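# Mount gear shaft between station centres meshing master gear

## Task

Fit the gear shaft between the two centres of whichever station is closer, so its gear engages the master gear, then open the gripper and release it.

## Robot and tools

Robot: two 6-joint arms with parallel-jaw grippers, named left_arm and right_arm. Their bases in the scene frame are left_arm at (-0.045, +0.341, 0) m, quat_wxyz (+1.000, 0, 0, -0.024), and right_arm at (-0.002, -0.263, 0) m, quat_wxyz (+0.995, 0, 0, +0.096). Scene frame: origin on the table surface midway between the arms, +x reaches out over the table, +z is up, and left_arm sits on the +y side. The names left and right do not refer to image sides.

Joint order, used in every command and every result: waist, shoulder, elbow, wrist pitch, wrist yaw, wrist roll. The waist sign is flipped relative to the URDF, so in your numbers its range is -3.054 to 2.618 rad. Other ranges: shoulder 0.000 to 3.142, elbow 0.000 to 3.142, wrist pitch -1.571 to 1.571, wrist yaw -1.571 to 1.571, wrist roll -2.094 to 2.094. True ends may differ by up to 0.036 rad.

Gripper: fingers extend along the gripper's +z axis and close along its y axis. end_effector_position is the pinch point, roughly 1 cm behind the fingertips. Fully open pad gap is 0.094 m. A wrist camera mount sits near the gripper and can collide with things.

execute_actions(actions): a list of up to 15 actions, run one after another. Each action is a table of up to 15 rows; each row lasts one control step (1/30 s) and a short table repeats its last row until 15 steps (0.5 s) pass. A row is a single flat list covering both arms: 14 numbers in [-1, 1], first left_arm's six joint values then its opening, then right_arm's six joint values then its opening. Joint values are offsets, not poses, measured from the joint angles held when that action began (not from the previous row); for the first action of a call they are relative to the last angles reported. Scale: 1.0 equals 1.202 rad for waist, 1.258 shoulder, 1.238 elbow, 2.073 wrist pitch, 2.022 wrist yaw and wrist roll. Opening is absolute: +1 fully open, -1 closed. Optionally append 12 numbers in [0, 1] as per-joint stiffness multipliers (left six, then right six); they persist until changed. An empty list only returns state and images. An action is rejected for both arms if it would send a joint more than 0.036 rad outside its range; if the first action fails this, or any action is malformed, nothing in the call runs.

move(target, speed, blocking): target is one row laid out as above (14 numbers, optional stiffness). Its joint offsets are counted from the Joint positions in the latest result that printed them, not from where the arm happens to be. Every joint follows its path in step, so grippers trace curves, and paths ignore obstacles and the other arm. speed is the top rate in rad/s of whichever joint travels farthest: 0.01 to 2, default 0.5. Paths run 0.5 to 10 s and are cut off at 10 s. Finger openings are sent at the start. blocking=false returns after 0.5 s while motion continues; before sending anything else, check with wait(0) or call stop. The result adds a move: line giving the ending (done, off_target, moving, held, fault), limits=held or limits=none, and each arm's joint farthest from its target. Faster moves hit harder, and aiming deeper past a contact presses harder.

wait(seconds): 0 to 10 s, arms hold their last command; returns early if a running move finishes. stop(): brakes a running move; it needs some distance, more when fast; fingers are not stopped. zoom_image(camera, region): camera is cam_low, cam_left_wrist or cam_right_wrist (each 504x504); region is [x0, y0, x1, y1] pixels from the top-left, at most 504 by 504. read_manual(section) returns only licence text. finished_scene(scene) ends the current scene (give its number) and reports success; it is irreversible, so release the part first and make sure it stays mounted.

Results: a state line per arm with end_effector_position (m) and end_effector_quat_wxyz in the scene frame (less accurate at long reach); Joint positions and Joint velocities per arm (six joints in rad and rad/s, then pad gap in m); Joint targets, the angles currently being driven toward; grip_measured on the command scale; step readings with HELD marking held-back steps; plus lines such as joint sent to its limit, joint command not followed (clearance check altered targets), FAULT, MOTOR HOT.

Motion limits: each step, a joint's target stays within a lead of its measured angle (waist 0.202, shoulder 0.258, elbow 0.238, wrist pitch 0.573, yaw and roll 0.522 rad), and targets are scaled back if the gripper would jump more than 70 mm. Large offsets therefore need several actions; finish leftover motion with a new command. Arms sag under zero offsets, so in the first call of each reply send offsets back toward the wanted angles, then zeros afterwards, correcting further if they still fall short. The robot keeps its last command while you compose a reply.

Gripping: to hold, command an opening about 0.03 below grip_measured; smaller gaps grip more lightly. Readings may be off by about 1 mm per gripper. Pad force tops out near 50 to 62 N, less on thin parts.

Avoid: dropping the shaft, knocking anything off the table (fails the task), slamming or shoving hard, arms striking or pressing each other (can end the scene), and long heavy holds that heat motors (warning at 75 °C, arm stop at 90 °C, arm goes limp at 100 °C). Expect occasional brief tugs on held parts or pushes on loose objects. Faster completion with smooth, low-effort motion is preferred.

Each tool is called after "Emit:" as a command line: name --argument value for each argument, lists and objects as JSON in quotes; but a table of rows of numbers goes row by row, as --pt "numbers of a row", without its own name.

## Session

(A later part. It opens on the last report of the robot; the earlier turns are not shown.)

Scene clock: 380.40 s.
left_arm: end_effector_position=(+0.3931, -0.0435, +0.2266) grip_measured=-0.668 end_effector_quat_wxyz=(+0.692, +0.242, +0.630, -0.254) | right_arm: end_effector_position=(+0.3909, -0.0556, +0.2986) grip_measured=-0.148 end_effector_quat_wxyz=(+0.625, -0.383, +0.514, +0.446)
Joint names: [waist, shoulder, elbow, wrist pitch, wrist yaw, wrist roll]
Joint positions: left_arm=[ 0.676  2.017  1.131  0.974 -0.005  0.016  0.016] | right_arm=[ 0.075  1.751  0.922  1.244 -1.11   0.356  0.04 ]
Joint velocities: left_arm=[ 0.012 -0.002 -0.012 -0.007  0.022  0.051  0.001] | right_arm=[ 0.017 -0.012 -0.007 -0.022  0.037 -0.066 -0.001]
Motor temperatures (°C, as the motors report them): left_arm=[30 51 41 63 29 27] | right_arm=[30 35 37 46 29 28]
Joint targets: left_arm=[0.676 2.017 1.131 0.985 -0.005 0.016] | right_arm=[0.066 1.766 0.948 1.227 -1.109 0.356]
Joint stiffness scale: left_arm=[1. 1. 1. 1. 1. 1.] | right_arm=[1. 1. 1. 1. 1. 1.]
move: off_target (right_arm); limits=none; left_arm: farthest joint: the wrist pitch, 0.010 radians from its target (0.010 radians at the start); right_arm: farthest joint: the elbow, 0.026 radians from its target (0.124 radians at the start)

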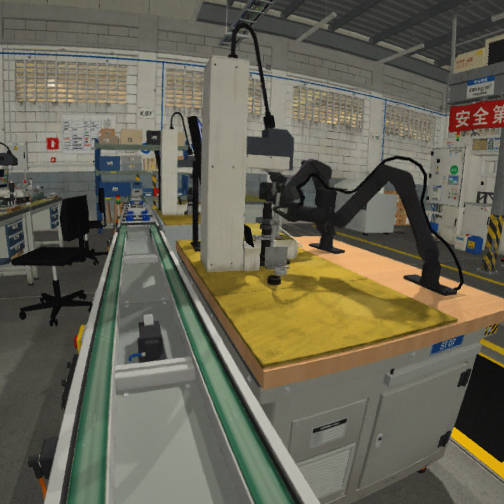

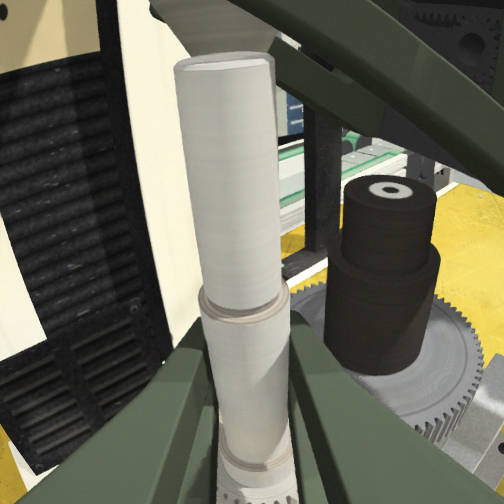

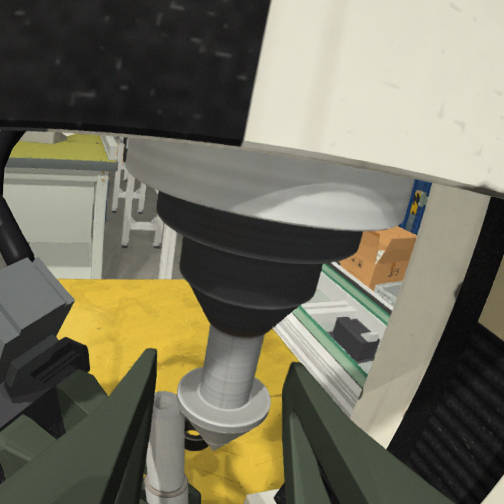

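Clearance ~6 mm; lower 3–4 mm, advance slightly, close and lift.

Emit:
execute_actions --actions '[[[0,0,0,0.005,0,0,-0.76,-0.012,0.018,0.005,0,0,0,-0.25]],[[0,0,0,0.005,0,0,-0.76,0,0,0,0,0,0,-0.32],[0,0,0,0.005,0,0,-0.76,0,0,0,0,0,0,-0.37],[0,0,0,0.005,0,0,-0.76,0,0,0,0,0,0,-0.41],[0,0,0,0.005,0,0,-0.76,0,0,0,0,0,0,-0.44],[0,0,0,0.005,0,0,-0.76,0,0,0,0,0,0,-0.47],[0,0,0,0.005,0,0,-0.76,0,0,0,0,0,0,-0.5],[0,0,0,0.005,0,0,-0.76,0,0,0,0,0,0,-0.56]],[[0,0,0,0.005,0,0,-0.76,0,-0.015,0.015,0.01,0.005,0,-0.56],[0,0,0,0.005,0,0,-0.76,0,-0.025,0.025,0.017,0.009,0,-0.56],[0,0,0,0.005,0,0,-0.76,0,-0.035,0.035,0.024,0.013,0,-0.56],[0,0,0,0.005,0,0,-0.76,0,-0.045,0.045,0.031,0.017,0,-0.56],[0,0,0,0.005,0,0,-0.76,0,-0.056,0.056,0.038,0.02,0,-0.56]]]'

Scene clock: 386.37 s.
left_arm: end_effector_position=(+0.3931, -0.0435, +0.2266) grip_measured=-0.668 end_effector_quat_wxyz=(+0.692, +0.242, +0.630, -0.254) | right_arm: end_effector_position=(+0.3917, -0.0542, +0.3044) grip_measured=-0.480 end_effector_quat_wxyz=(+0.628, -0.381, +0.512, +0.445)
Joint names: [waist, shoulder, elbow, wrist pitch, wrist yaw, wrist roll]
Joint positions: left_arm=[ 0.676  2.017  1.131  0.974 -0.005  0.016  0.016] | right_arm=[ 0.07   1.743  0.933  1.23  -1.099  0.356  0.024]
Joint velocities: left_arm=[-0.007  0.007 -0.012  0.095 -0.007 -0.066 -0.001] | right_arm=[ 0.007 -0.002  0.007 -0.007 -0.007 -0.007  0.001]
Motor temperatures (°C, as the motors report them): left_arm=[30 51 40 62 29 27] | right_arm=[30 36 38 46 29 28]
Joint targets: left_arm=[0.676 2.017 1.131 0.985 -0.005 0.016] | right_arm=[0.070 1.681 0.991 1.320 -1.057 0.356]
Joint stiffness scale: left_arm=[1. 1. 1. 1. 1. 1.] | right_arm=[1. 1. 1. 1. 1. 1.]
Step readings (joint positions; steps 1 to 15: 1st action; 16 to 30: 2nd action; 31 to 45: 3rd action):
0: left_arm=[0.676 2.017 1.131 0.974 -0.005 0.016] | right_arm=[0.075 1.751 0.922 1.244 -1.110 0.356]
1: left_arm=[0.676 2.017 1.131 0.974 -0.005 0.016] | right_arm=[0.075 1.751 0.922 1.244 -1.110 0.356]
2: left_arm=[0.676 2.017 1.131 0.974 -0.005 0.016] | right_arm=[0.074 1.751 0.922 1.244 -1.110 0.356]
4: left_arm=[0.676 2.017 1.131 0.974 -0.005 0.016] | right_arm=[0.072 1.751 0.922 1.244 -1.110 0.356]
8: left_arm=[0.676 2.017 1.131 0.974 -0.005 0.016] | right_arm=[0.070 1.751 0.922 1.244 -1.110 0.356]
15: left_arm=[0.676 2.017 1.131 0.974 -0.005 0.016] | right_arm=[0.070 1.751 0.922 1.244 -1.110 0.356]
16: left_arm=[0.676 2.017 1.131 0.974 -0.005 0.016] | right_arm=[0.070 1.751 0.922 1.244 -1.110 0.356]
17: left_arm=[0.676 2.017 1.131 0.974 -0.005 0.016] | right_arm=[0.070 1.751 0.922 1.244 -1.108 0.356]
19: left_arm=[0.676 2.017 1.131 0.974 -0.005 0.016] | right_arm=[0.070 1.751 0.922 1.242 -1.098 0.356]
23: left_arm=[0.676 2.017 1.131 0.974 -0.005 0.016] | right_arm=[0.070 1.751 0.922 1.242 -1.098 0.356]
30: left_arm=[0.676 2.017 1.131 0.974 -0.005 0.016] | right_arm=[0.070 1.751 0.922 1.242 -1.098 0.356]
31: left_arm=[0.676 2.017 1.131 0.974 -0.005 0.016] | right_arm=[0.070 1.751 0.922 1.242 -1.096 0.356]
32: left_arm=[0.676 2.017 1.131 0.974 -0.005 0.016] | right_arm=[0.070 1.751 0.922 1.242 -1.096 0.356]
34: left_arm=[0.676 2.017 1.131 0.974 -0.005 0.016] | right_arm=[0.070 1.750 0.925 1.242 -1.097 0.356]
38: left_arm=[0.676 2.017 1.131 0.974 -0.005 0.016] | right_arm=[0.070 1.745 0.931 1.234 -1.099 0.356]
45: Joint positions above

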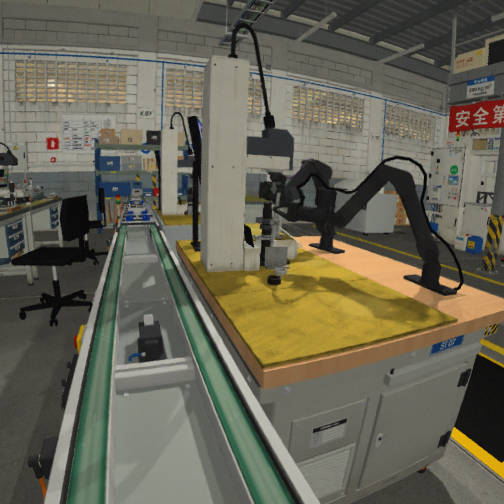

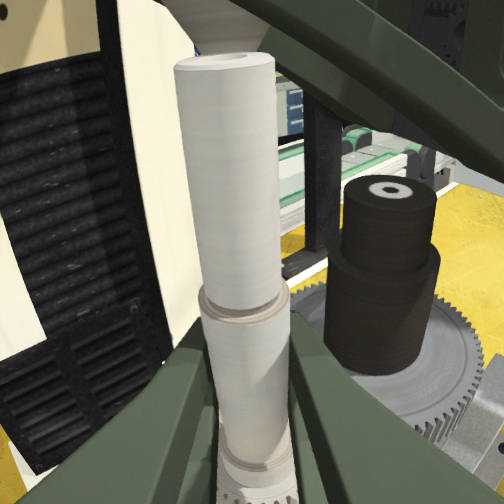

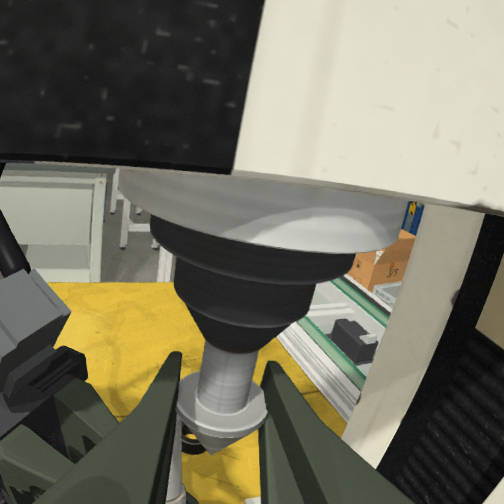

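Emit:
execute_actions --actions '[[[0,0,0,0.005,0,0,-0.76,0,-0.062,0.06,0.044,0.022,0,-0.56]],[[0,0,0,0.005,0,0,-0.76,0,-0.063,0.06,0.047,0.022,0,-0.56]]]'

Scene clock: 388.97 s.
left_arm: end_effector_position=(+0.3931, -0.0435, +0.2266) grip_measured=-0.668 end_effector_quat_wxyz=(+0.692, +0.242, +0.630, -0.254) | right_arm: end_effector_position=(+0.3915, -0.0542, +0.3162) grip_measured=-0.480 end_effector_quat_wxyz=(+0.631, -0.383, +0.509, +0.444)
Joint names: [waist, shoulder, elbow, wrist pitch, wrist yaw, wrist roll]
Joint positions: left_arm=[ 0.676  2.017  1.131  0.974 -0.005  0.016  0.016] | right_arm=[ 0.07   1.723  0.957  1.197 -1.1    0.358  0.024]
Joint velocities: left_arm=[ 0.017 -0.012  0.002  0.022 -0.037  0.022  0.   ] | right_arm=[-0.002 -0.017 -0.002  0.022  0.007  0.022  0.001]
Motor temperatures (°C, as the motors report them): left_arm=[30 51 40 61 29 27] | right_arm=[30 37 39 46 29 28]
Joint targets: left_arm=[0.676 2.017 1.131 0.985 -0.005 0.016] | right_arm=[0.070 1.653 1.021 1.312 -1.055 0.357]
Joint stiffness scale: left_arm=[1. 1. 1. 1. 1. 1.] | right_arm=[1. 1. 1. 1. 1. 1.]
Step readings (joint positions; steps 1 to 15: 1st action; 16 to 30: 2nd action):
0: left_arm=[0.676 2.017 1.131 0.974 -0.005 0.016] | right_arm=[0.070 1.743 0.933 1.230 -1.099 0.356]
1: left_arm=[0.676 2.017 1.131 0.974 -0.005 0.016] | right_arm=[0.070 1.742 0.935 1.229 -1.100 0.356]
2: left_arm=[0.676 2.017 1.131 0.974 -0.005 0.016] | right_arm=[0.070 1.740 0.937 1.225 -1.100 0.356]
4: left_arm=[0.676 2.017 1.131 0.974 -0.005 0.016] | right_arm=[0.070 1.735 0.943 1.220 -1.100 0.356]
8: left_arm=[0.676 2.017 1.131 0.974 -0.005 0.016] | right_arm=[0.070 1.732 0.946 1.214 -1.099 0.357]
15: left_arm=[0.676 2.017 1.131 0.974 -0.005 0.016] | right_arm=[0.070 1.732 0.946 1.214 -1.099 0.357]
16: left_arm=[0.676 2.017 1.131 0.974 -0.005 0.016] | right_arm=[0.070 1.731 0.948 1.212 -1.100 0.357]
17: left_arm=[0.676 2.017 1.131 0.974 -0.005 0.016] | right_arm=[0.070 1.729 0.950 1.208 -1.100 0.357]
19: left_arm=[0.676 2.017 1.131 0.974 -0.005 0.016] | right_arm=[0.070 1.725 0.954 1.202 -1.100 0.357]
23: left_arm=[0.676 2.017 1.131 0.974 -0.005 0.016] | right_arm=[0.070 1.723 0.957 1.197 -1.100 0.358]
30: Joint positions above

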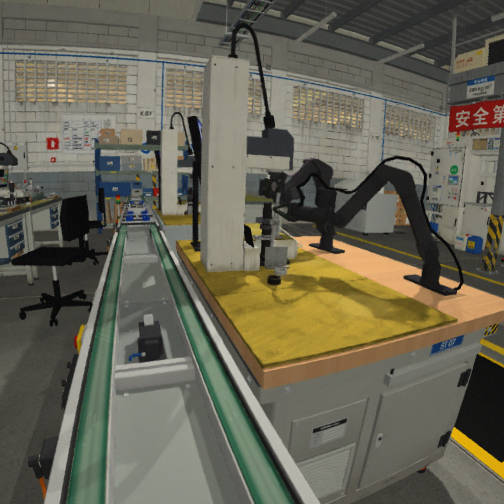

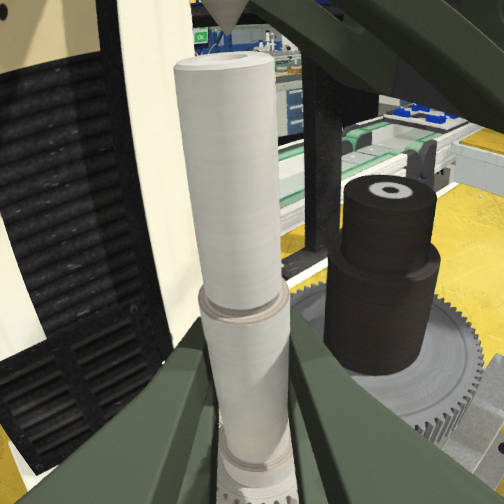

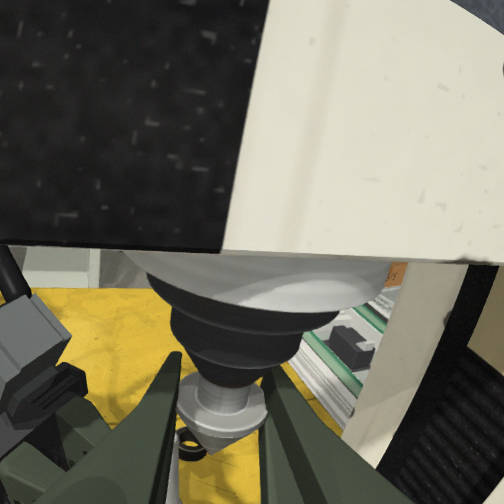

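Emit:
execute_actions --actions '[[[0,-0.008,0.015,-0.012,0,0,-0.76,0,-0.045,0.042,0.056,0.022,0,-0.56],[0,-0.008,0.022,-0.017,0,0,-0.76,0,-0.045,0.042,0.056,0.022,0,-0.56],[0,-0.008,0.027,-0.022,0,0,-0.76,0,-0.045,0.042,0.056,0.022,0,-0.56],[0,-0.008,0.032,-0.027,0,0,-0.76,0,-0.045,0.042,0.056,0.022,0,-0.56],[0,-0.008,0.037,-0.032,0,0,-0.76,0,-0.045,0.042,0.056,0.022,0,-0.56],[0,-0.008,0.042,-0.037,0,0,-0.76,0,-0.045,0.042,0.056,0.022,0,-0.56],[0,-0.008,0.047,-0.042,0,0,-0.76,0,-0.045,0.042,0.056,0.022,0,-0.56],[0,-0.008,0.052,-0.047,0,0,-0.76,0,-0.045,0.042,0.056,0.022,0,-0.56],[0,-0.008,0.057,-0.052,0,0,-0.76,0,-0.045,0.042,0.056,0.022,0,-0.56],[0,-0.008,0.062,-0.057,0,0,-0.76,0,-0.045,0.042,0.056,0.022,0,-0.56],[0,-0.008,0.067,-0.06,0,0,-0.76,0,-0.045,0.042,0.056,0.022,0,-0.56],[0,-0.008,0.072,-0.06,0,0,-0.76,0,-0.045,0.042,0.056,0.022,0,-0.56],[0,-0.008,0.076,-0.06,0,0,-0.76,0,-0.045,0.042,0.056,0.022,0,-0.56]]]'

Scene clock: 398.10 s.
left_arm: end_effector_position=(+0.4011, -0.0488, +0.2268) grip_measured=-0.668 end_effector_quat_wxyz=(+0.677, +0.244, +0.649, -0.248) | right_arm: end_effector_position=(+0.3915, -0.0542, +0.3162) grip_measured=-0.480 end_effector_quat_wxyz=(+0.630, -0.383, +0.509, +0.444)
Joint names: [waist, shoulder, elbow, wrist pitch, wrist yaw, wrist roll]
Joint positions: left_arm=[ 0.676  2.017  1.191  0.866 -0.012  0.009  0.016] | right_arm=[ 0.07   1.723  0.957  1.197 -1.1    0.358  0.024]
Joint velocities: left_arm=[ 0.002 -0.017  0.037 -0.11  -0.051 -0.066 -0.   ] | right_arm=[ 0.022 -0.002  0.007  0.007 -0.037 -0.037 -0.   ]
Motor temperatures (°C, as the motors report them): left_arm=[30 51 40 60 29 27] | right_arm=[30 42 41 48 29 28]
Joint targets: left_arm=[0.676 2.007 1.225 0.850 -0.005 0.016] | right_arm=[0.070 1.666 1.009 1.313 -1.055 0.358]
Joint stiffness scale: left_arm=[1. 1. 1. 1. 1. 1.] | right_arm=[1. 1. 1. 1. 1. 1.]
Step readings (joint positions):
0: left_arm=[0.676 2.017 1.131 0.974 -0.005 0.016] | right_arm=[0.070 1.723 0.957 1.197 -1.100 0.358]
1: left_arm=[0.676 2.017 1.131 0.973 -0.005 0.016] | right_arm=[0.070 1.723 0.957 1.197 -1.100 0.358]
2: left_arm=[0.676 2.017 1.131 0.972 -0.005 0.016] | right_arm=[0.070 1.723 0.957 1.197 -1.100 0.358]
4: left_arm=[0.676 2.017 1.136 0.964 -0.005 0.016] | right_arm=[0.070 1.723 0.957 1.197 -1.100 0.358]
8: left_arm=[0.676 2.017 1.155 0.930 -0.011 0.011] | right_arm=[0.070 1.723 0.957 1.197 -1.100 0.358]
15: Joint positions above

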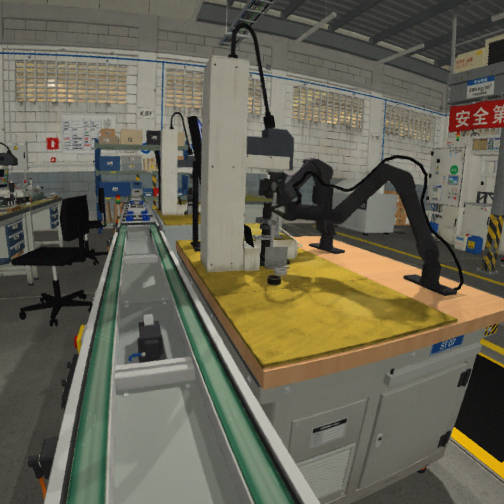

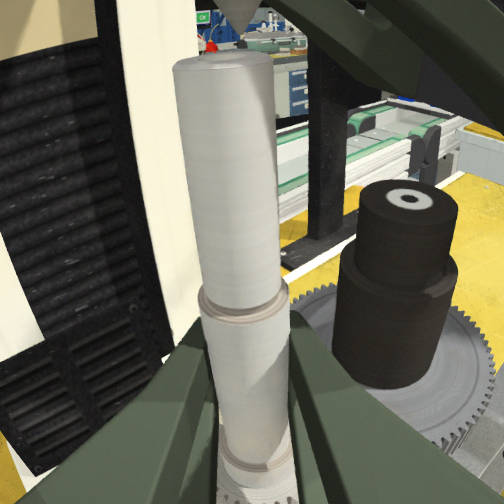

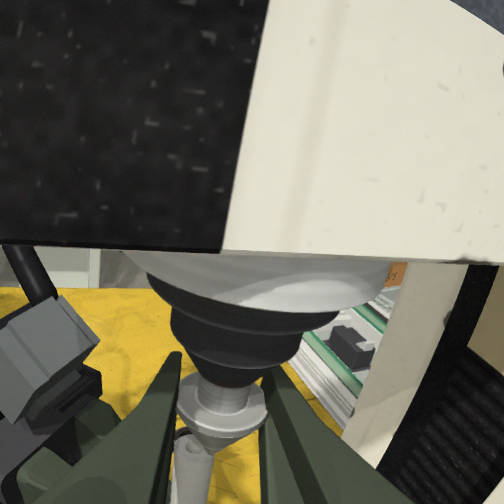

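Emit:
execute_actions --actions '[[[0.003,-0.008,0.03,-0.015,0.006,0.005,-0.76,0,-0.045,0.042,0.056,0.022,0,-0.56],[0.003,-0.008,0.034,-0.02,0.009,0.007,-0.76,0,-0.045,0.042,0.056,0.022,0,-0.56],[0.003,-0.008,0.038,-0.025,0.012,0.009,-0.76,0,-0.045,0.042,0.056,0.022,0,-0.56],[0.003,-0.008,0.042,-0.03,0.015,0.01,-0.76,0,-0.045,0.042,0.056,0.022,0,-0.56],[0.003,-0.008,0.046,-0.033,0.015,0.01,-0.76,0,-0.045,0.042,0.056,0.022,0,-0.56]]]'

Emit:
zoom_image --camera "cam_right_wrist" --region '[150, 384, 270, 504]'

Scene clock: 404.00 s.
left_arm: end_effector_position=(+0.4042, -0.0511, +0.2266) grip_measured=-0.668 end_effector_quat_wxyz=(+0.669, +0.246, +0.657, -0.245) | right_arm: end_effector_position=(+0.3915, -0.0542, +0.3162) grip_measured=-0.480 end_effector_quat_wxyz=(+0.630, -0.383, +0.509, +0.444)
Joint names: [waist, shoulder, elbow, wrist pitch, wrist yaw, wrist roll]
Joint positions: left_arm=[ 0.676  2.017  1.218  0.814 -0.014  0.007  0.016] | right_arm=[ 0.07   1.723  0.957  1.197 -1.1    0.358  0.024]
Joint velocities: left_arm=[ 0.017  0.002  0.002 -0.022 -0.037 -0.022 -0.   ] | right_arm=[ 0.022  0.007  0.007  0.022 -0.037  0.051  0.   ]
Motor temperatures (°C, as the motors report them): left_arm=[30 51 41 59 29 27] | right_arm=[30 43 42 49 29 28]
Joint targets: left_arm=[0.680 2.007 1.248 0.797 0.019 0.029] | right_arm=[0.070 1.666 1.009 1.313 -1.055 0.358]
Joint stiffness scale: left_arm=[1. 1. 1. 1. 1. 1.] | right_arm=[1. 1. 1. 1. 1. 1.]
Step readings (joint positions):
0: left_arm=[0.676 2.017 1.194 0.859 -0.014 0.007] | right_arm=[0.070 1.723 0.957 1.197 -1.100 0.358]
1: left_arm=[0.676 2.017 1.194 0.858 -0.014 0.007] | right_arm=[0.070 1.723 0.957 1.197 -1.100 0.358]
2: left_arm=[0.676 2.017 1.196 0.856 -0.014 0.007] | right_arm=[0.070 1.723 0.957 1.197 -1.100 0.358]
4: left_arm=[0.676 2.017 1.203 0.843 -0.014 0.007] | right_arm=[0.070 1.723 0.957 1.197 -1.100 0.358]
8: left_arm=[0.676 2.017 1.216 0.819 -0.014 0.007] | right_arm=[0.070 1.723 0.957 1.197 -1.100 0.358]
15: Joint positions above

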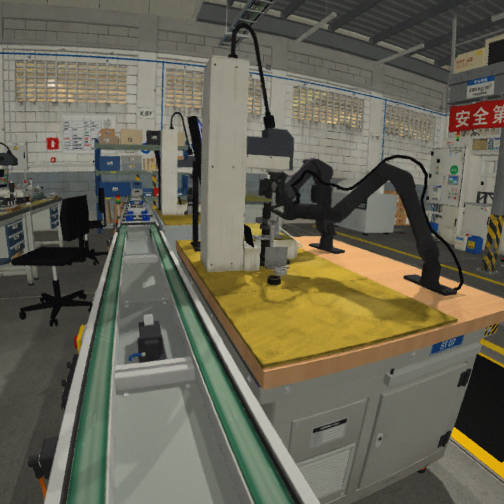

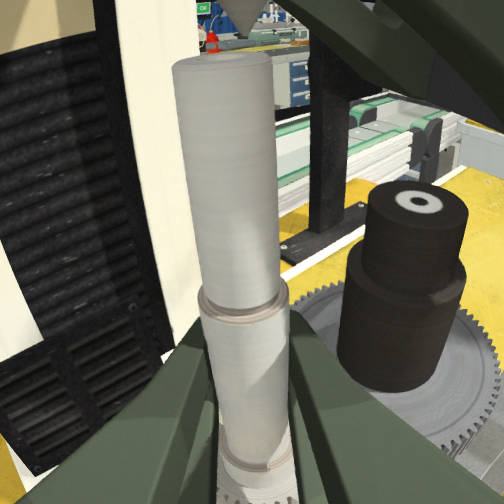

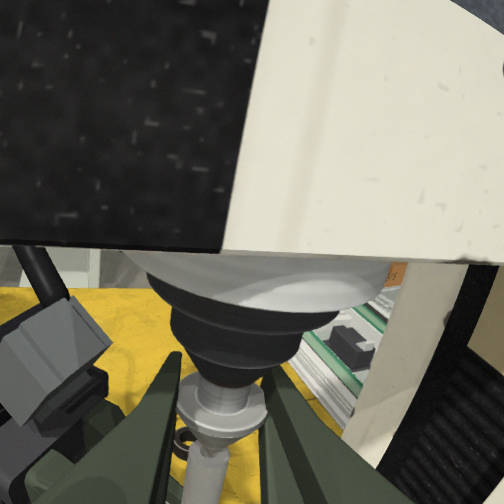

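Region (150, 384, 270, 504) of cam_right_wrist's 504x504 image, scaled by 4.200, with more detail than that image has.

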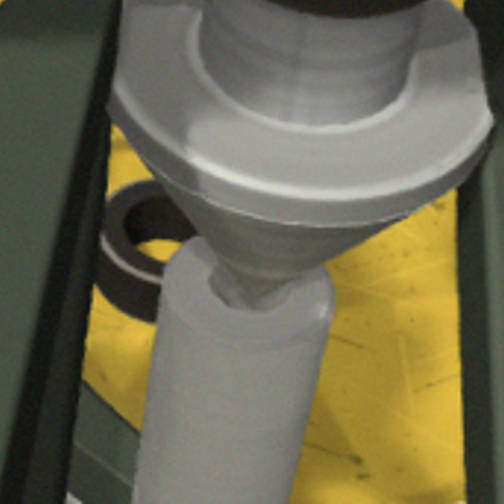

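Emit:
execute_actions --actions '[]'

Scene clock: 415.40 s.
left_arm: end_effector_position=(+0.4042, -0.0511, +0.2265) grip_measured=-0.668 end_effector_quat_wxyz=(+0.669, +0.246, +0.657, -0.245) | right_arm: end_effector_position=(+0.3915, -0.0542, +0.3162) grip_measured=-0.480 end_effector_quat_wxyz=(+0.630, -0.383, +0.509, +0.444)
Joint names: [waist, shoulder, elbow, wrist pitch, wrist yaw, wrist roll]
Joint positions: left_arm=[ 0.676  2.017  1.218  0.814 -0.014  0.007  0.016] | right_arm=[ 0.07   1.723  0.957  1.197 -1.1    0.358  0.024]
Joint velocities: left_arm=[ 0.007  0.002 -0.022 -0.007 -0.022 -0.022  0.001] | right_arm=[ 0.012  0.012  0.012 -0.066  0.022 -0.007  0.   ]
Motor temperatures (°C, as the motors report them): left_arm=[30 52 42 57 29 27] | right_arm=[30 45 43 51 29 28]
Joint targets: left_arm=[0.680 2.007 1.248 0.797 0.019 0.029] | right_arm=[0.070 1.666 1.009 1.313 -1.055 0.358]
Joint stiffness scale: left_arm=[1. 1. 1. 1. 1. 1.] | right_arm=[1. 1. 1. 1. 1. 1.]

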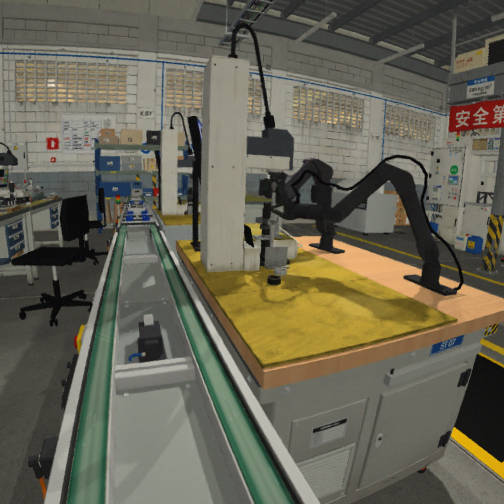

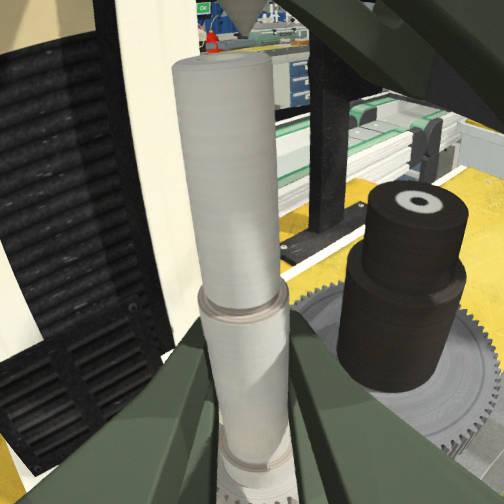

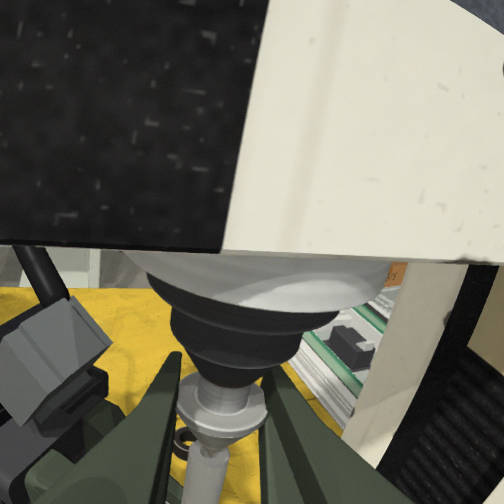

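Emit:
execute_actions --actions '[[[0.014,-0.008,0.022,-0.008,0.03,0.025,-0.76,0,-0.045,0.042,0.056,0.022,0,-0.56]]]'

Scene clock: 417.50 s.
left_arm: end_effector_position=(+0.4025, -0.0531, +0.2265) grip_measured=-0.668 end_effector_quat_wxyz=(+0.669, +0.257, +0.653, -0.244) | right_arm: end_effector_position=(+0.3915, -0.0542, +0.3162) grip_measured=-0.480 end_effector_quat_wxyz=(+0.630, -0.383, +0.509, +0.444)
Joint names: [waist, shoulder, elbow, wrist pitch, wrist yaw, wrist roll]
Joint positions: left_arm=[0.676 2.017 1.218 0.814 0.001 0.024 0.016] | right_arm=[ 0.07   1.723  0.957  1.197 -1.1    0.358  0.024]
Joint velocities: left_arm=[ 0.017 -0.012 -0.002 -0.022 -0.007 -0.007  0.001] | right_arm=[-0.002  0.012  0.002  0.022 -0.007 -0.022 -0.001]
Motor temperatures (°C, as the motors report them): left_arm=[30 52 42 57 30 27] | right_arm=[30 45 43 51 29 28]
Joint targets: left_arm=[0.693 2.007 1.245 0.798 0.047 0.058] | right_arm=[0.070 1.666 1.009 1.313 -1.055 0.358]
Joint stiffness scale: left_arm=[1. 1. 1. 1. 1. 1.] | right_arm=[1. 1. 1. 1. 1. 1.]
Step readings (joint positions):
0: left_arm=[0.676 2.017 1.218 0.814 -0.014 0.007] | right_arm=[0.070 1.723 0.957 1.197 -1.100 0.358]
1: left_arm=[0.676 2.017 1.218 0.814 -0.011 0.010] | right_arm=[0.070 1.723 0.957 1.197 -1.100 0.358]
2: left_arm=[0.676 2.017 1.218 0.814 -0.008 0.014] | right_arm=[0.070 1.723 0.957 1.197 -1.100 0.358]
4: left_arm=[0.676 2.017 1.218 0.814 -0.002 0.021] | right_arm=[0.070 1.723 0.957 1.197 -1.100 0.358]
8: left_arm=[0.676 2.017 1.218 0.814 0.000 0.023] | right_arm=[0.070 1.723 0.957 1.197 -1.100 0.358]
15: Joint positions above

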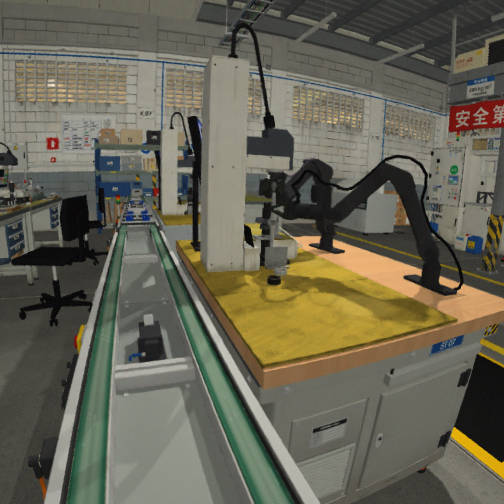

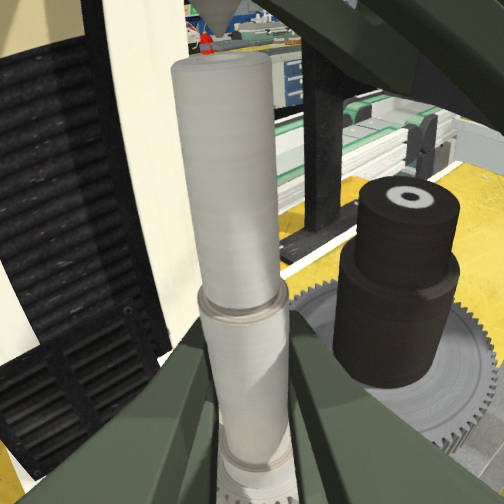

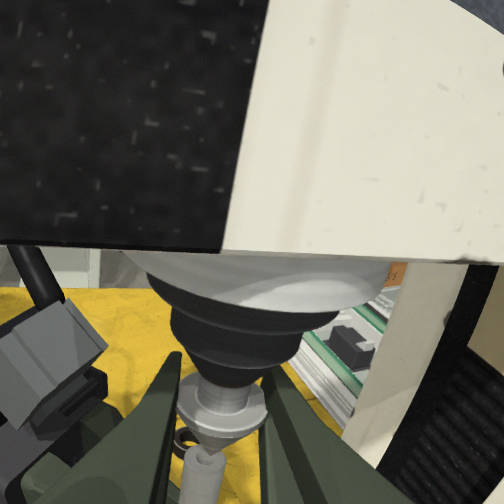

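Emit:
zoom_image --camera "cam_right_wrist" --region '[160,400,260,500]'

Region (160, 400, 260, 500) of cam_right_wrist's 504x504 image, scaled by 5.040, with more detail than that image has.

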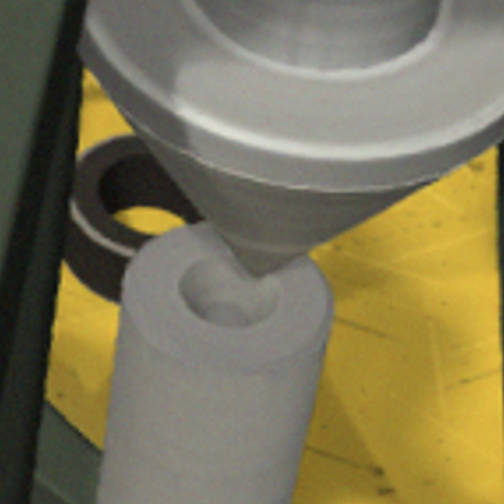

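Emit:
execute_actions --actions '[[[0.014,-0.008,0.022,-0.008,0.022,0.016,-0.76,0,-0.012,0.006,0.05,0.02,0,-0.56]],[[0.014,-0.008,0.022,-0.008,0.022,0.016,-0.76,0,-0.008,0.002,0.045,0.02,0,-0.56]]]'

Emit:
zoom_image --camera "cam_right_wrist" --region '[160,400,260,500]'

Scene clock: 423.33 s.
left_arm: end_effector_position=(+0.4026, -0.0533, +0.2266) grip_measured=-0.668 end_effector_quat_wxyz=(+0.669, +0.257, +0.654, -0.244) | right_arm: end_effector_position=(+0.3918, -0.0541, +0.3091) grip_measured=-0.480 end_effector_quat_wxyz=(+0.626, -0.380, +0.513, +0.446)
Joint names: [waist, shoulder, elbow, wrist pitch, wrist yaw, wrist roll]
Joint positions: left_arm=[0.676 2.017 1.22  0.811 0.002 0.024 0.016] | right_arm=[ 0.07   1.732  0.944  1.205 -1.1    0.358  0.024]
Joint velocities: left_arm=[-0.012  0.002 -0.002 -0.022 -0.007 -0.007 -0.001] | right_arm=[ 0.007 -0.002  0.022  0.007 -0.022 -0.037 -0.   ]
Motor temperatures (°C, as the motors report them): left_arm=[30 52 42 56 30 27] | right_arm=[30 45 43 51 29 28]
Joint targets: left_arm=[0.693 2.007 1.245 0.798 0.046 0.057] | right_arm=[0.070 1.719 0.951 1.290 -1.061 0.358]
Joint stiffness scale: left_arm=[1. 1. 1. 1. 1. 1.] | right_arm=[1. 1. 1. 1. 1. 1.]
Step readings (joint positions; steps 1 to 15: 1st action; 16 to 30: 2nd action):
0: left_arm=[0.676 2.017 1.218 0.814 0.001 0.024] | right_arm=[0.070 1.723 0.957 1.197 -1.100 0.358]
1: left_arm=[0.676 2.017 1.218 0.814 0.001 0.024] | right_arm=[0.070 1.724 0.956 1.196 -1.100 0.358]
2: left_arm=[0.676 2.017 1.218 0.814 0.001 0.024] | right_arm=[0.070 1.725 0.954 1.196 -1.100 0.358]
4: left_arm=[0.676 2.017 1.218 0.814 0.001 0.024] | right_arm=[0.070 1.727 0.951 1.196 -1.101 0.358]
8: left_arm=[0.676 2.017 1.218 0.814 0.001 0.024] | right_arm=[0.070 1.728 0.948 1.197 -1.102 0.358]
15: left_arm=[0.676 2.017 1.218 0.814 0.001 0.024] | right_arm=[0.070 1.728 0.948 1.197 -1.102 0.358]
16: left_arm=[0.676 2.017 1.218 0.814 0.001 0.024] | right_arm=[0.070 1.729 0.947 1.197 -1.102 0.358]
17: left_arm=[0.676 2.017 1.218 0.814 0.002 0.024] | right_arm=[0.070 1.730 0.946 1.200 -1.101 0.358]
19: left_arm=[0.676 2.017 1.219 0.813 0.002 0.024] | right_arm=[0.070 1.731 0.945 1.203 -1.100 0.358]
23: left_arm=[0.676 2.017 1.220 0.811 0.002 0.024] | right_arm=[0.070 1.732 0.944 1.205 -1.100 0.358]
30: Joint positions above

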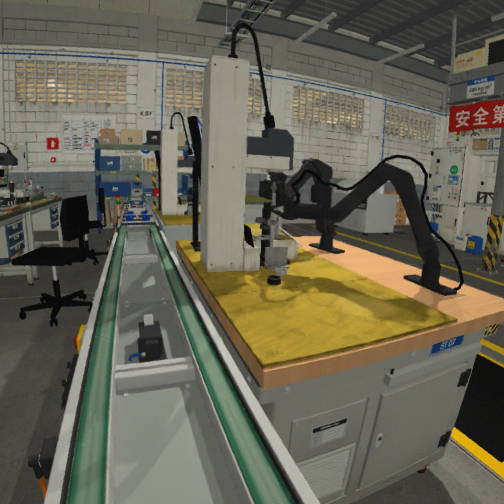

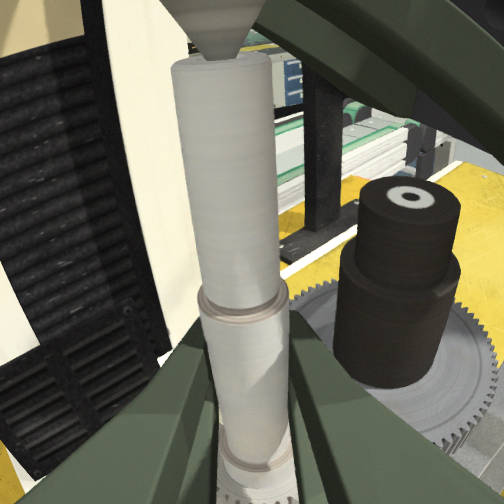

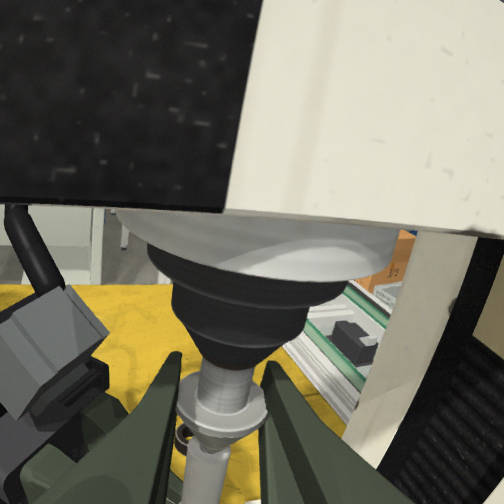

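Region (160, 400, 260, 500) of cam_right_wrist's 504x504 image, scaled by 5.040, with more detail than that image has.

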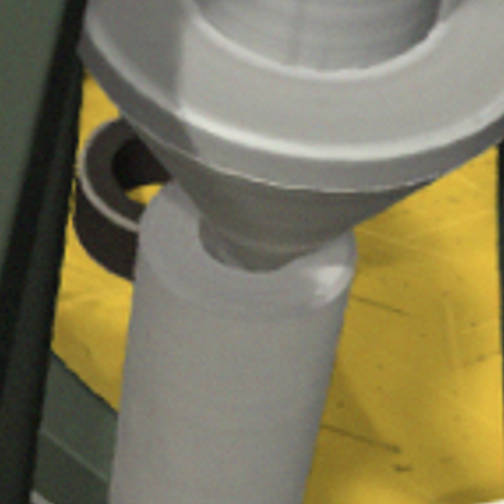

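In. Finish seating.

Emit:
execute_actions --actions '[[[0.01,-0.008,0.022,-0.008,0.015,0.01,-0.76,0,-0.004,0,0.035,0.015,0,-0.56]],[[0.005,-0.008,0.015,0,0.01,0.005,-0.76,0,0,0,0.025,0.01,0,-0.56]],[[0,-0.008,0.012,0.01,0,0,-0.76,0,-0.005,0.01,0.02,0,0,-0.15]]]'

Emit:
zoom_image --camera "cam_right_wrist" --region '[140,364,280,504]'

Scene clock: 427.40 s.
left_arm: end_effector_position=(+0.4032, -0.0529, +0.2273) grip_measured=-0.668 end_effector_quat_wxyz=(+0.669, +0.255, +0.654, -0.244) | right_arm: end_effector_position=(+0.3895, -0.0542, +0.3130) grip_measured=-0.152 end_effector_quat_wxyz=(+0.635, -0.388, +0.502, +0.442)
Joint names: [waist, shoulder, elbow, wrist pitch, wrist yaw, wrist roll]
Joint positions: left_arm=[ 0.676  2.017  1.221  0.811 -0.002  0.022  0.016] | right_arm=[ 0.07   1.734  0.944  1.241 -1.103  0.358  0.04 ]
Joint velocities: left_arm=[-0.017  0.007 -0.012 -0.022 -0.007 -0.007 -0.001] | right_arm=[ 0.012  0.002 -0.012  0.051  0.007 -0.007  0.   ]
Motor temperatures (°C, as the motors report them): left_arm=[30 52 42 56 30 27] | right_arm=[30 44 42 51 29 28]
Joint targets: left_arm=[0.676 2.007 1.235 0.831 0.000 0.024] | right_arm=[0.070 1.728 0.956 1.247 -1.102 0.358]
Joint stiffness scale: left_arm=[1. 1. 1. 1. 1. 1.] | right_arm=[1. 1. 1. 1. 1. 1.]
Step readings (joint positions; steps 1 to 15: 1st action; 16 to 30: 2nd action; 31 to 45: 3rd action):
0: left_arm=[0.676 2.017 1.220 0.811 0.002 0.024] | right_arm=[0.070 1.732 0.944 1.205 -1.100 0.358]
1: left_arm=[0.676 2.017 1.220 0.811 0.002 0.024] | right_arm=[0.070 1.732 0.944 1.205 -1.100 0.358]
2: left_arm=[0.676 2.017 1.220 0.811 0.002 0.024] | right_arm=[0.070 1.732 0.944 1.205 -1.100 0.358]
4: left_arm=[0.676 2.017 1.220 0.811 0.002 0.024] | right_arm=[0.070 1.732 0.944 1.205 -1.100 0.358]
8: left_arm=[0.676 2.017 1.220 0.811 0.002 0.024] | right_arm=[0.070 1.732 0.944 1.205 -1.100 0.358]
15: left_arm=[0.676 2.017 1.220 0.811 0.002 0.024] | right_arm=[0.070 1.732 0.944 1.205 -1.100 0.358]
16: left_arm=[0.676 2.017 1.220 0.811 0.001 0.024] | right_arm=[0.070 1.733 0.944 1.205 -1.101 0.358]
17: left_arm=[0.676 2.017 1.220 0.811 0.000 0.024] | right_arm=[0.070 1.734 0.944 1.205 -1.102 0.358]
19: left_arm=[0.676 2.017 1.220 0.811 0.000 0.024] | right_arm=[0.070 1.734 0.944 1.205 -1.102 0.358]
23: left_arm=[0.676 2.017 1.220 0.811 0.000 0.024] | right_arm=[0.070 1.734 0.944 1.205 -1.102 0.358]
30: left_arm=[0.676 2.017 1.220 0.811 0.000 0.024] | right_arm=[0.070 1.734 0.944 1.205 -1.102 0.358]
31: left_arm=[0.676 2.017 1.220 0.811 -0.001 0.023] | right_arm=[0.070 1.734 0.944 1.206 -1.103 0.358]
32: left_arm=[0.676 2.017 1.221 0.811 -0.002 0.022] | right_arm=[0.070 1.734 0.944 1.212 -1.103 0.358]
34: left_arm=[0.676 2.017 1.221 0.811 -0.002 0.022] | right_arm=[0.070 1.734 0.944 1.226 -1.103 0.358]
38: left_arm=[0.676 2.017 1.221 0.811 -0.002 0.022] | right_arm=[0.070 1.734 0.944 1.236 -1.103 0.358]
45: Joint positions above

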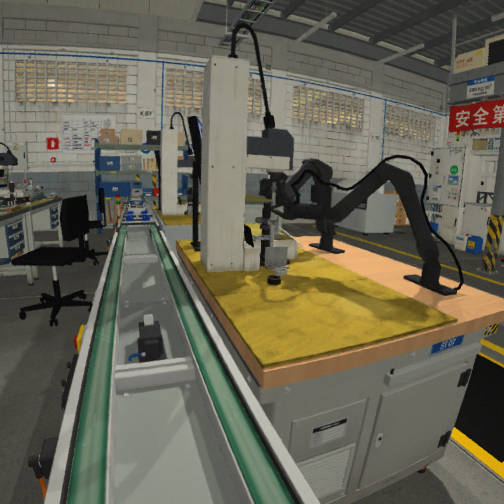

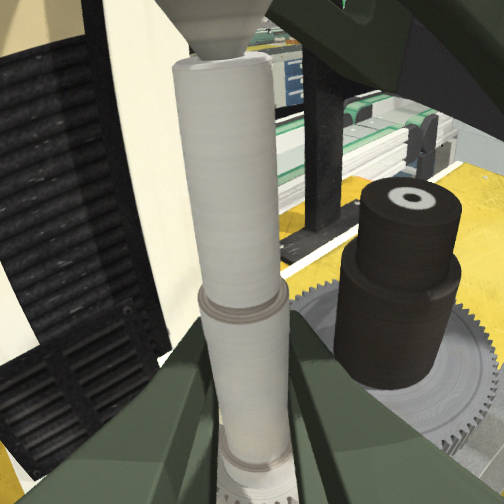

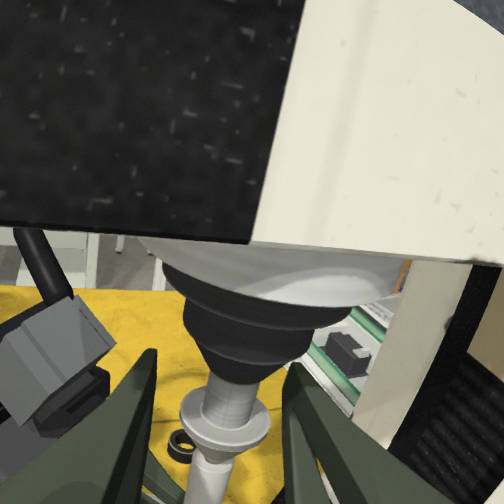

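Region (140, 364, 280, 504) of cam_right_wrist's 504x504 image, scaled by 3.600, with more detail than that image has.

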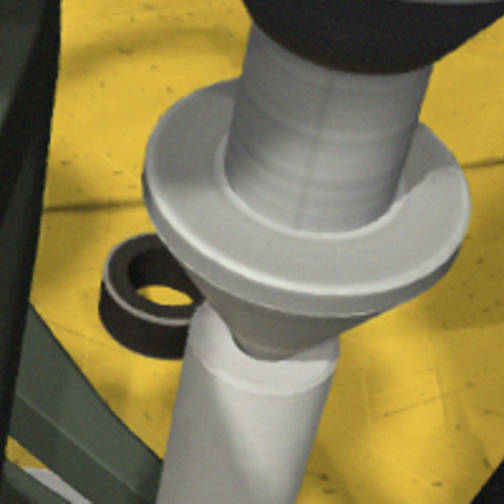

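Emit:
move --target '[0,-0.005,0.01,0,0,0,-0.3,0.12,-0.115,-0.1,0,0,0,-0.12]' --speed 0.2

Emit:
move --target '[0,-0.2,-0.25,0.02,0,0,-0.3,0.15,-0.2,0,-0.2,0.1,0,-0.12]' --speed 0.3

Scene clock: 433.00 s.
left_arm: end_effector_position=(+0.4032, -0.0529, +0.2272) grip_measured=-0.302 end_effector_quat_wxyz=(+0.669, +0.255, +0.654, -0.244) | right_arm: end_effector_position=(+0.3829, -0.1092, +0.3234) grip_measured=-0.122 end_effector_quat_wxyz=(+0.669, -0.357, +0.520, +0.393)
Joint names: [waist, shoulder, elbow, wrist pitch, wrist yaw, wrist roll]
Joint positions: left_arm=[ 0.676  2.017  1.221  0.81  -0.002  0.022  0.033] | right_arm=[ 0.208  1.609  0.84   1.242 -1.104  0.358  0.041]
Joint velocities: left_arm=[-0.007 -0.022  0.022  0.007 -0.051  0.037 -0.001] | right_arm=[ 0.002 -0.007 -0.002 -0.051 -0.007  0.022 -0.001]
Motor temperatures (°C, as the motors report them): left_arm=[30 52 42 56 30 27] | right_arm=[30 43 41 49 29 28]
Joint targets: left_arm=[0.676 2.011 1.234 0.811 -0.002 0.022] | right_arm=[0.215 1.589 0.821 1.241 -1.103 0.358]
Joint stiffness scale: left_arm=[1. 1. 1. 1. 1. 1.] | right_arm=[1. 1. 1. 1. 1. 1.]
move: done; limits=none; left_arm: farthest joint: the elbow, 0.012 radians from its target (0.012 radians at the start); right_arm: farthest joint: the shoulder, 0.020 radians from its target (0.144 radians at the start)

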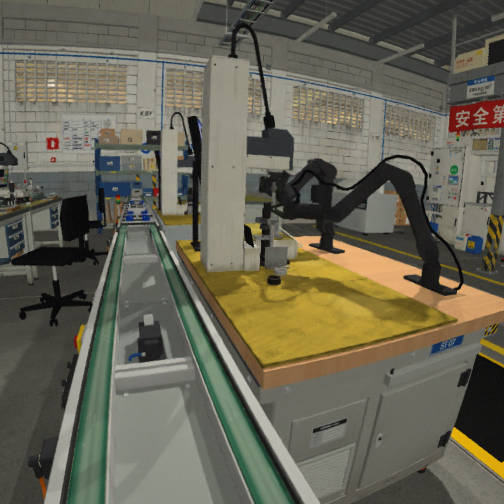

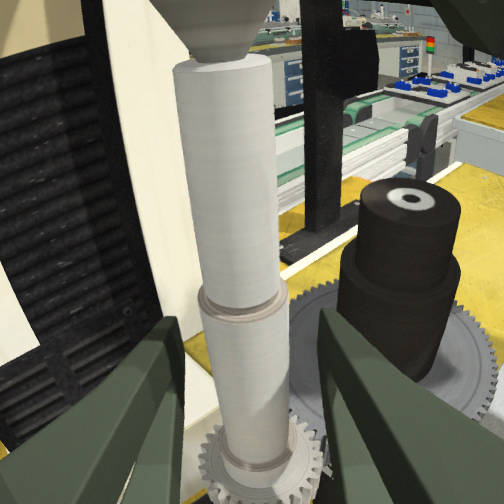

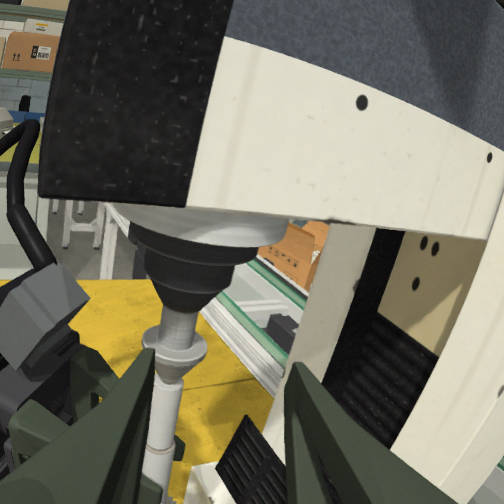

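Scene clock: 435.10 s.
left_arm: end_effector_position=(+0.3537, -0.0092, +0.2132) grip_measured=-0.302 end_effector_quat_wxyz=(+0.648, +0.263, +0.675, -0.236) | right_arm: end_effector_position=(+0.3996, -0.1951, +0.3587) grip_measured=-0.122 end_effector_quat_wxyz=(+0.701, -0.200, +0.605, +0.320)
Joint names: [waist, shoulder, elbow, wrist pitch, wrist yaw, wrist roll]
Joint positions: left_arm=[ 0.676  1.8    0.921  0.829 -0.002  0.022  0.033] | right_arm=[ 0.379  1.378  0.84   0.85  -0.911  0.358  0.041]
Joint velocities: left_arm=[ 0.017  0.007 -0.002 -0.007 -0.007  0.007  0.   ] | right_arm=[-0.002 -0.007  0.002 -0.007  0.007 -0.007 -0.   ]
Motor temperatures (°C, as the motors report them): left_arm=[30 53 42 56 30 27] | right_arm=[30 42 41 48 29 28]
Joint targets: left_arm=[0.676 1.766 0.912 0.852 -0.002 0.022] | right_arm=[0.388 1.358 0.840 0.827 -0.902 0.358]
Joint stiffness scale: left_arm=[1. 1. 1. 1. 1. 1.] | right_arm=[1. 1. 1. 1. 1. 1.]
move: off_target (left_arm, right_arm); limits=none; left_arm: farthest joint: the shoulder, 0.035 radians from its target (0.252 radians at the start); right_arm: farthest joint: the wrist pitch, 0.023 radians from its target (0.414 radians at the start)

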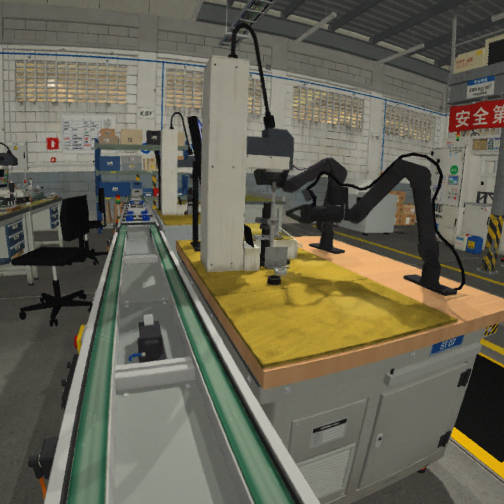

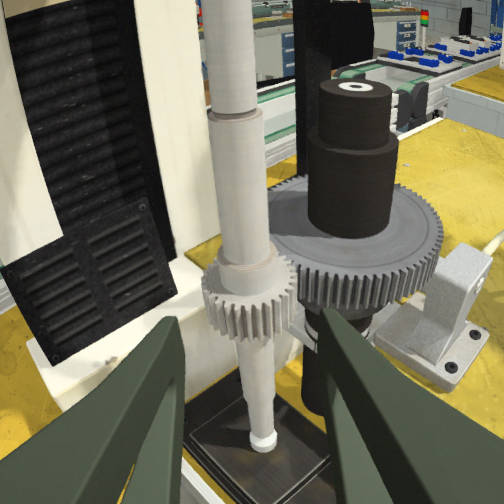

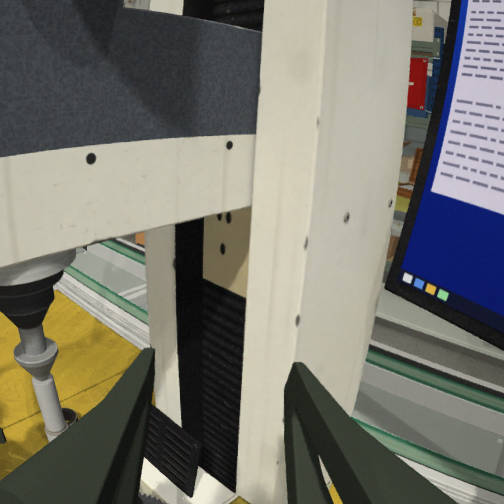

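Emit:
zoom_image --camera "cam_left_wrist" --region '[250,230,330,310]'

Emit:
zoom_image --camera "cam_low" --region '[235,175,325,265]'

Region (250, 230, 330, 310) of cam_left_wrist's 504x504 image, scaled by 6.300, with more detail than that image has.

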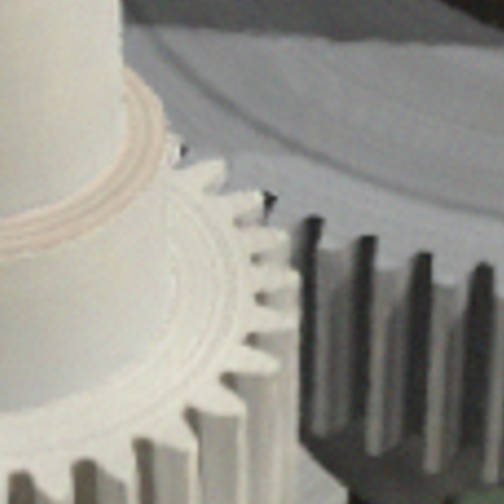

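Region (235, 175, 325, 265) of cam_low's 504x504 image, scaled by 5.600, with more detail than that image has.

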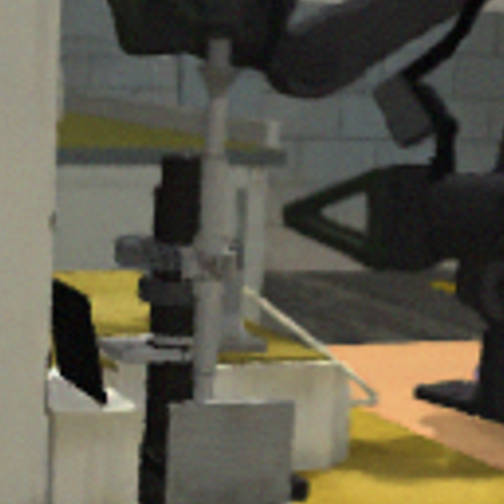

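Meshed.

Emit:
finished_scene --scene 1

The scene is finished: the task was done.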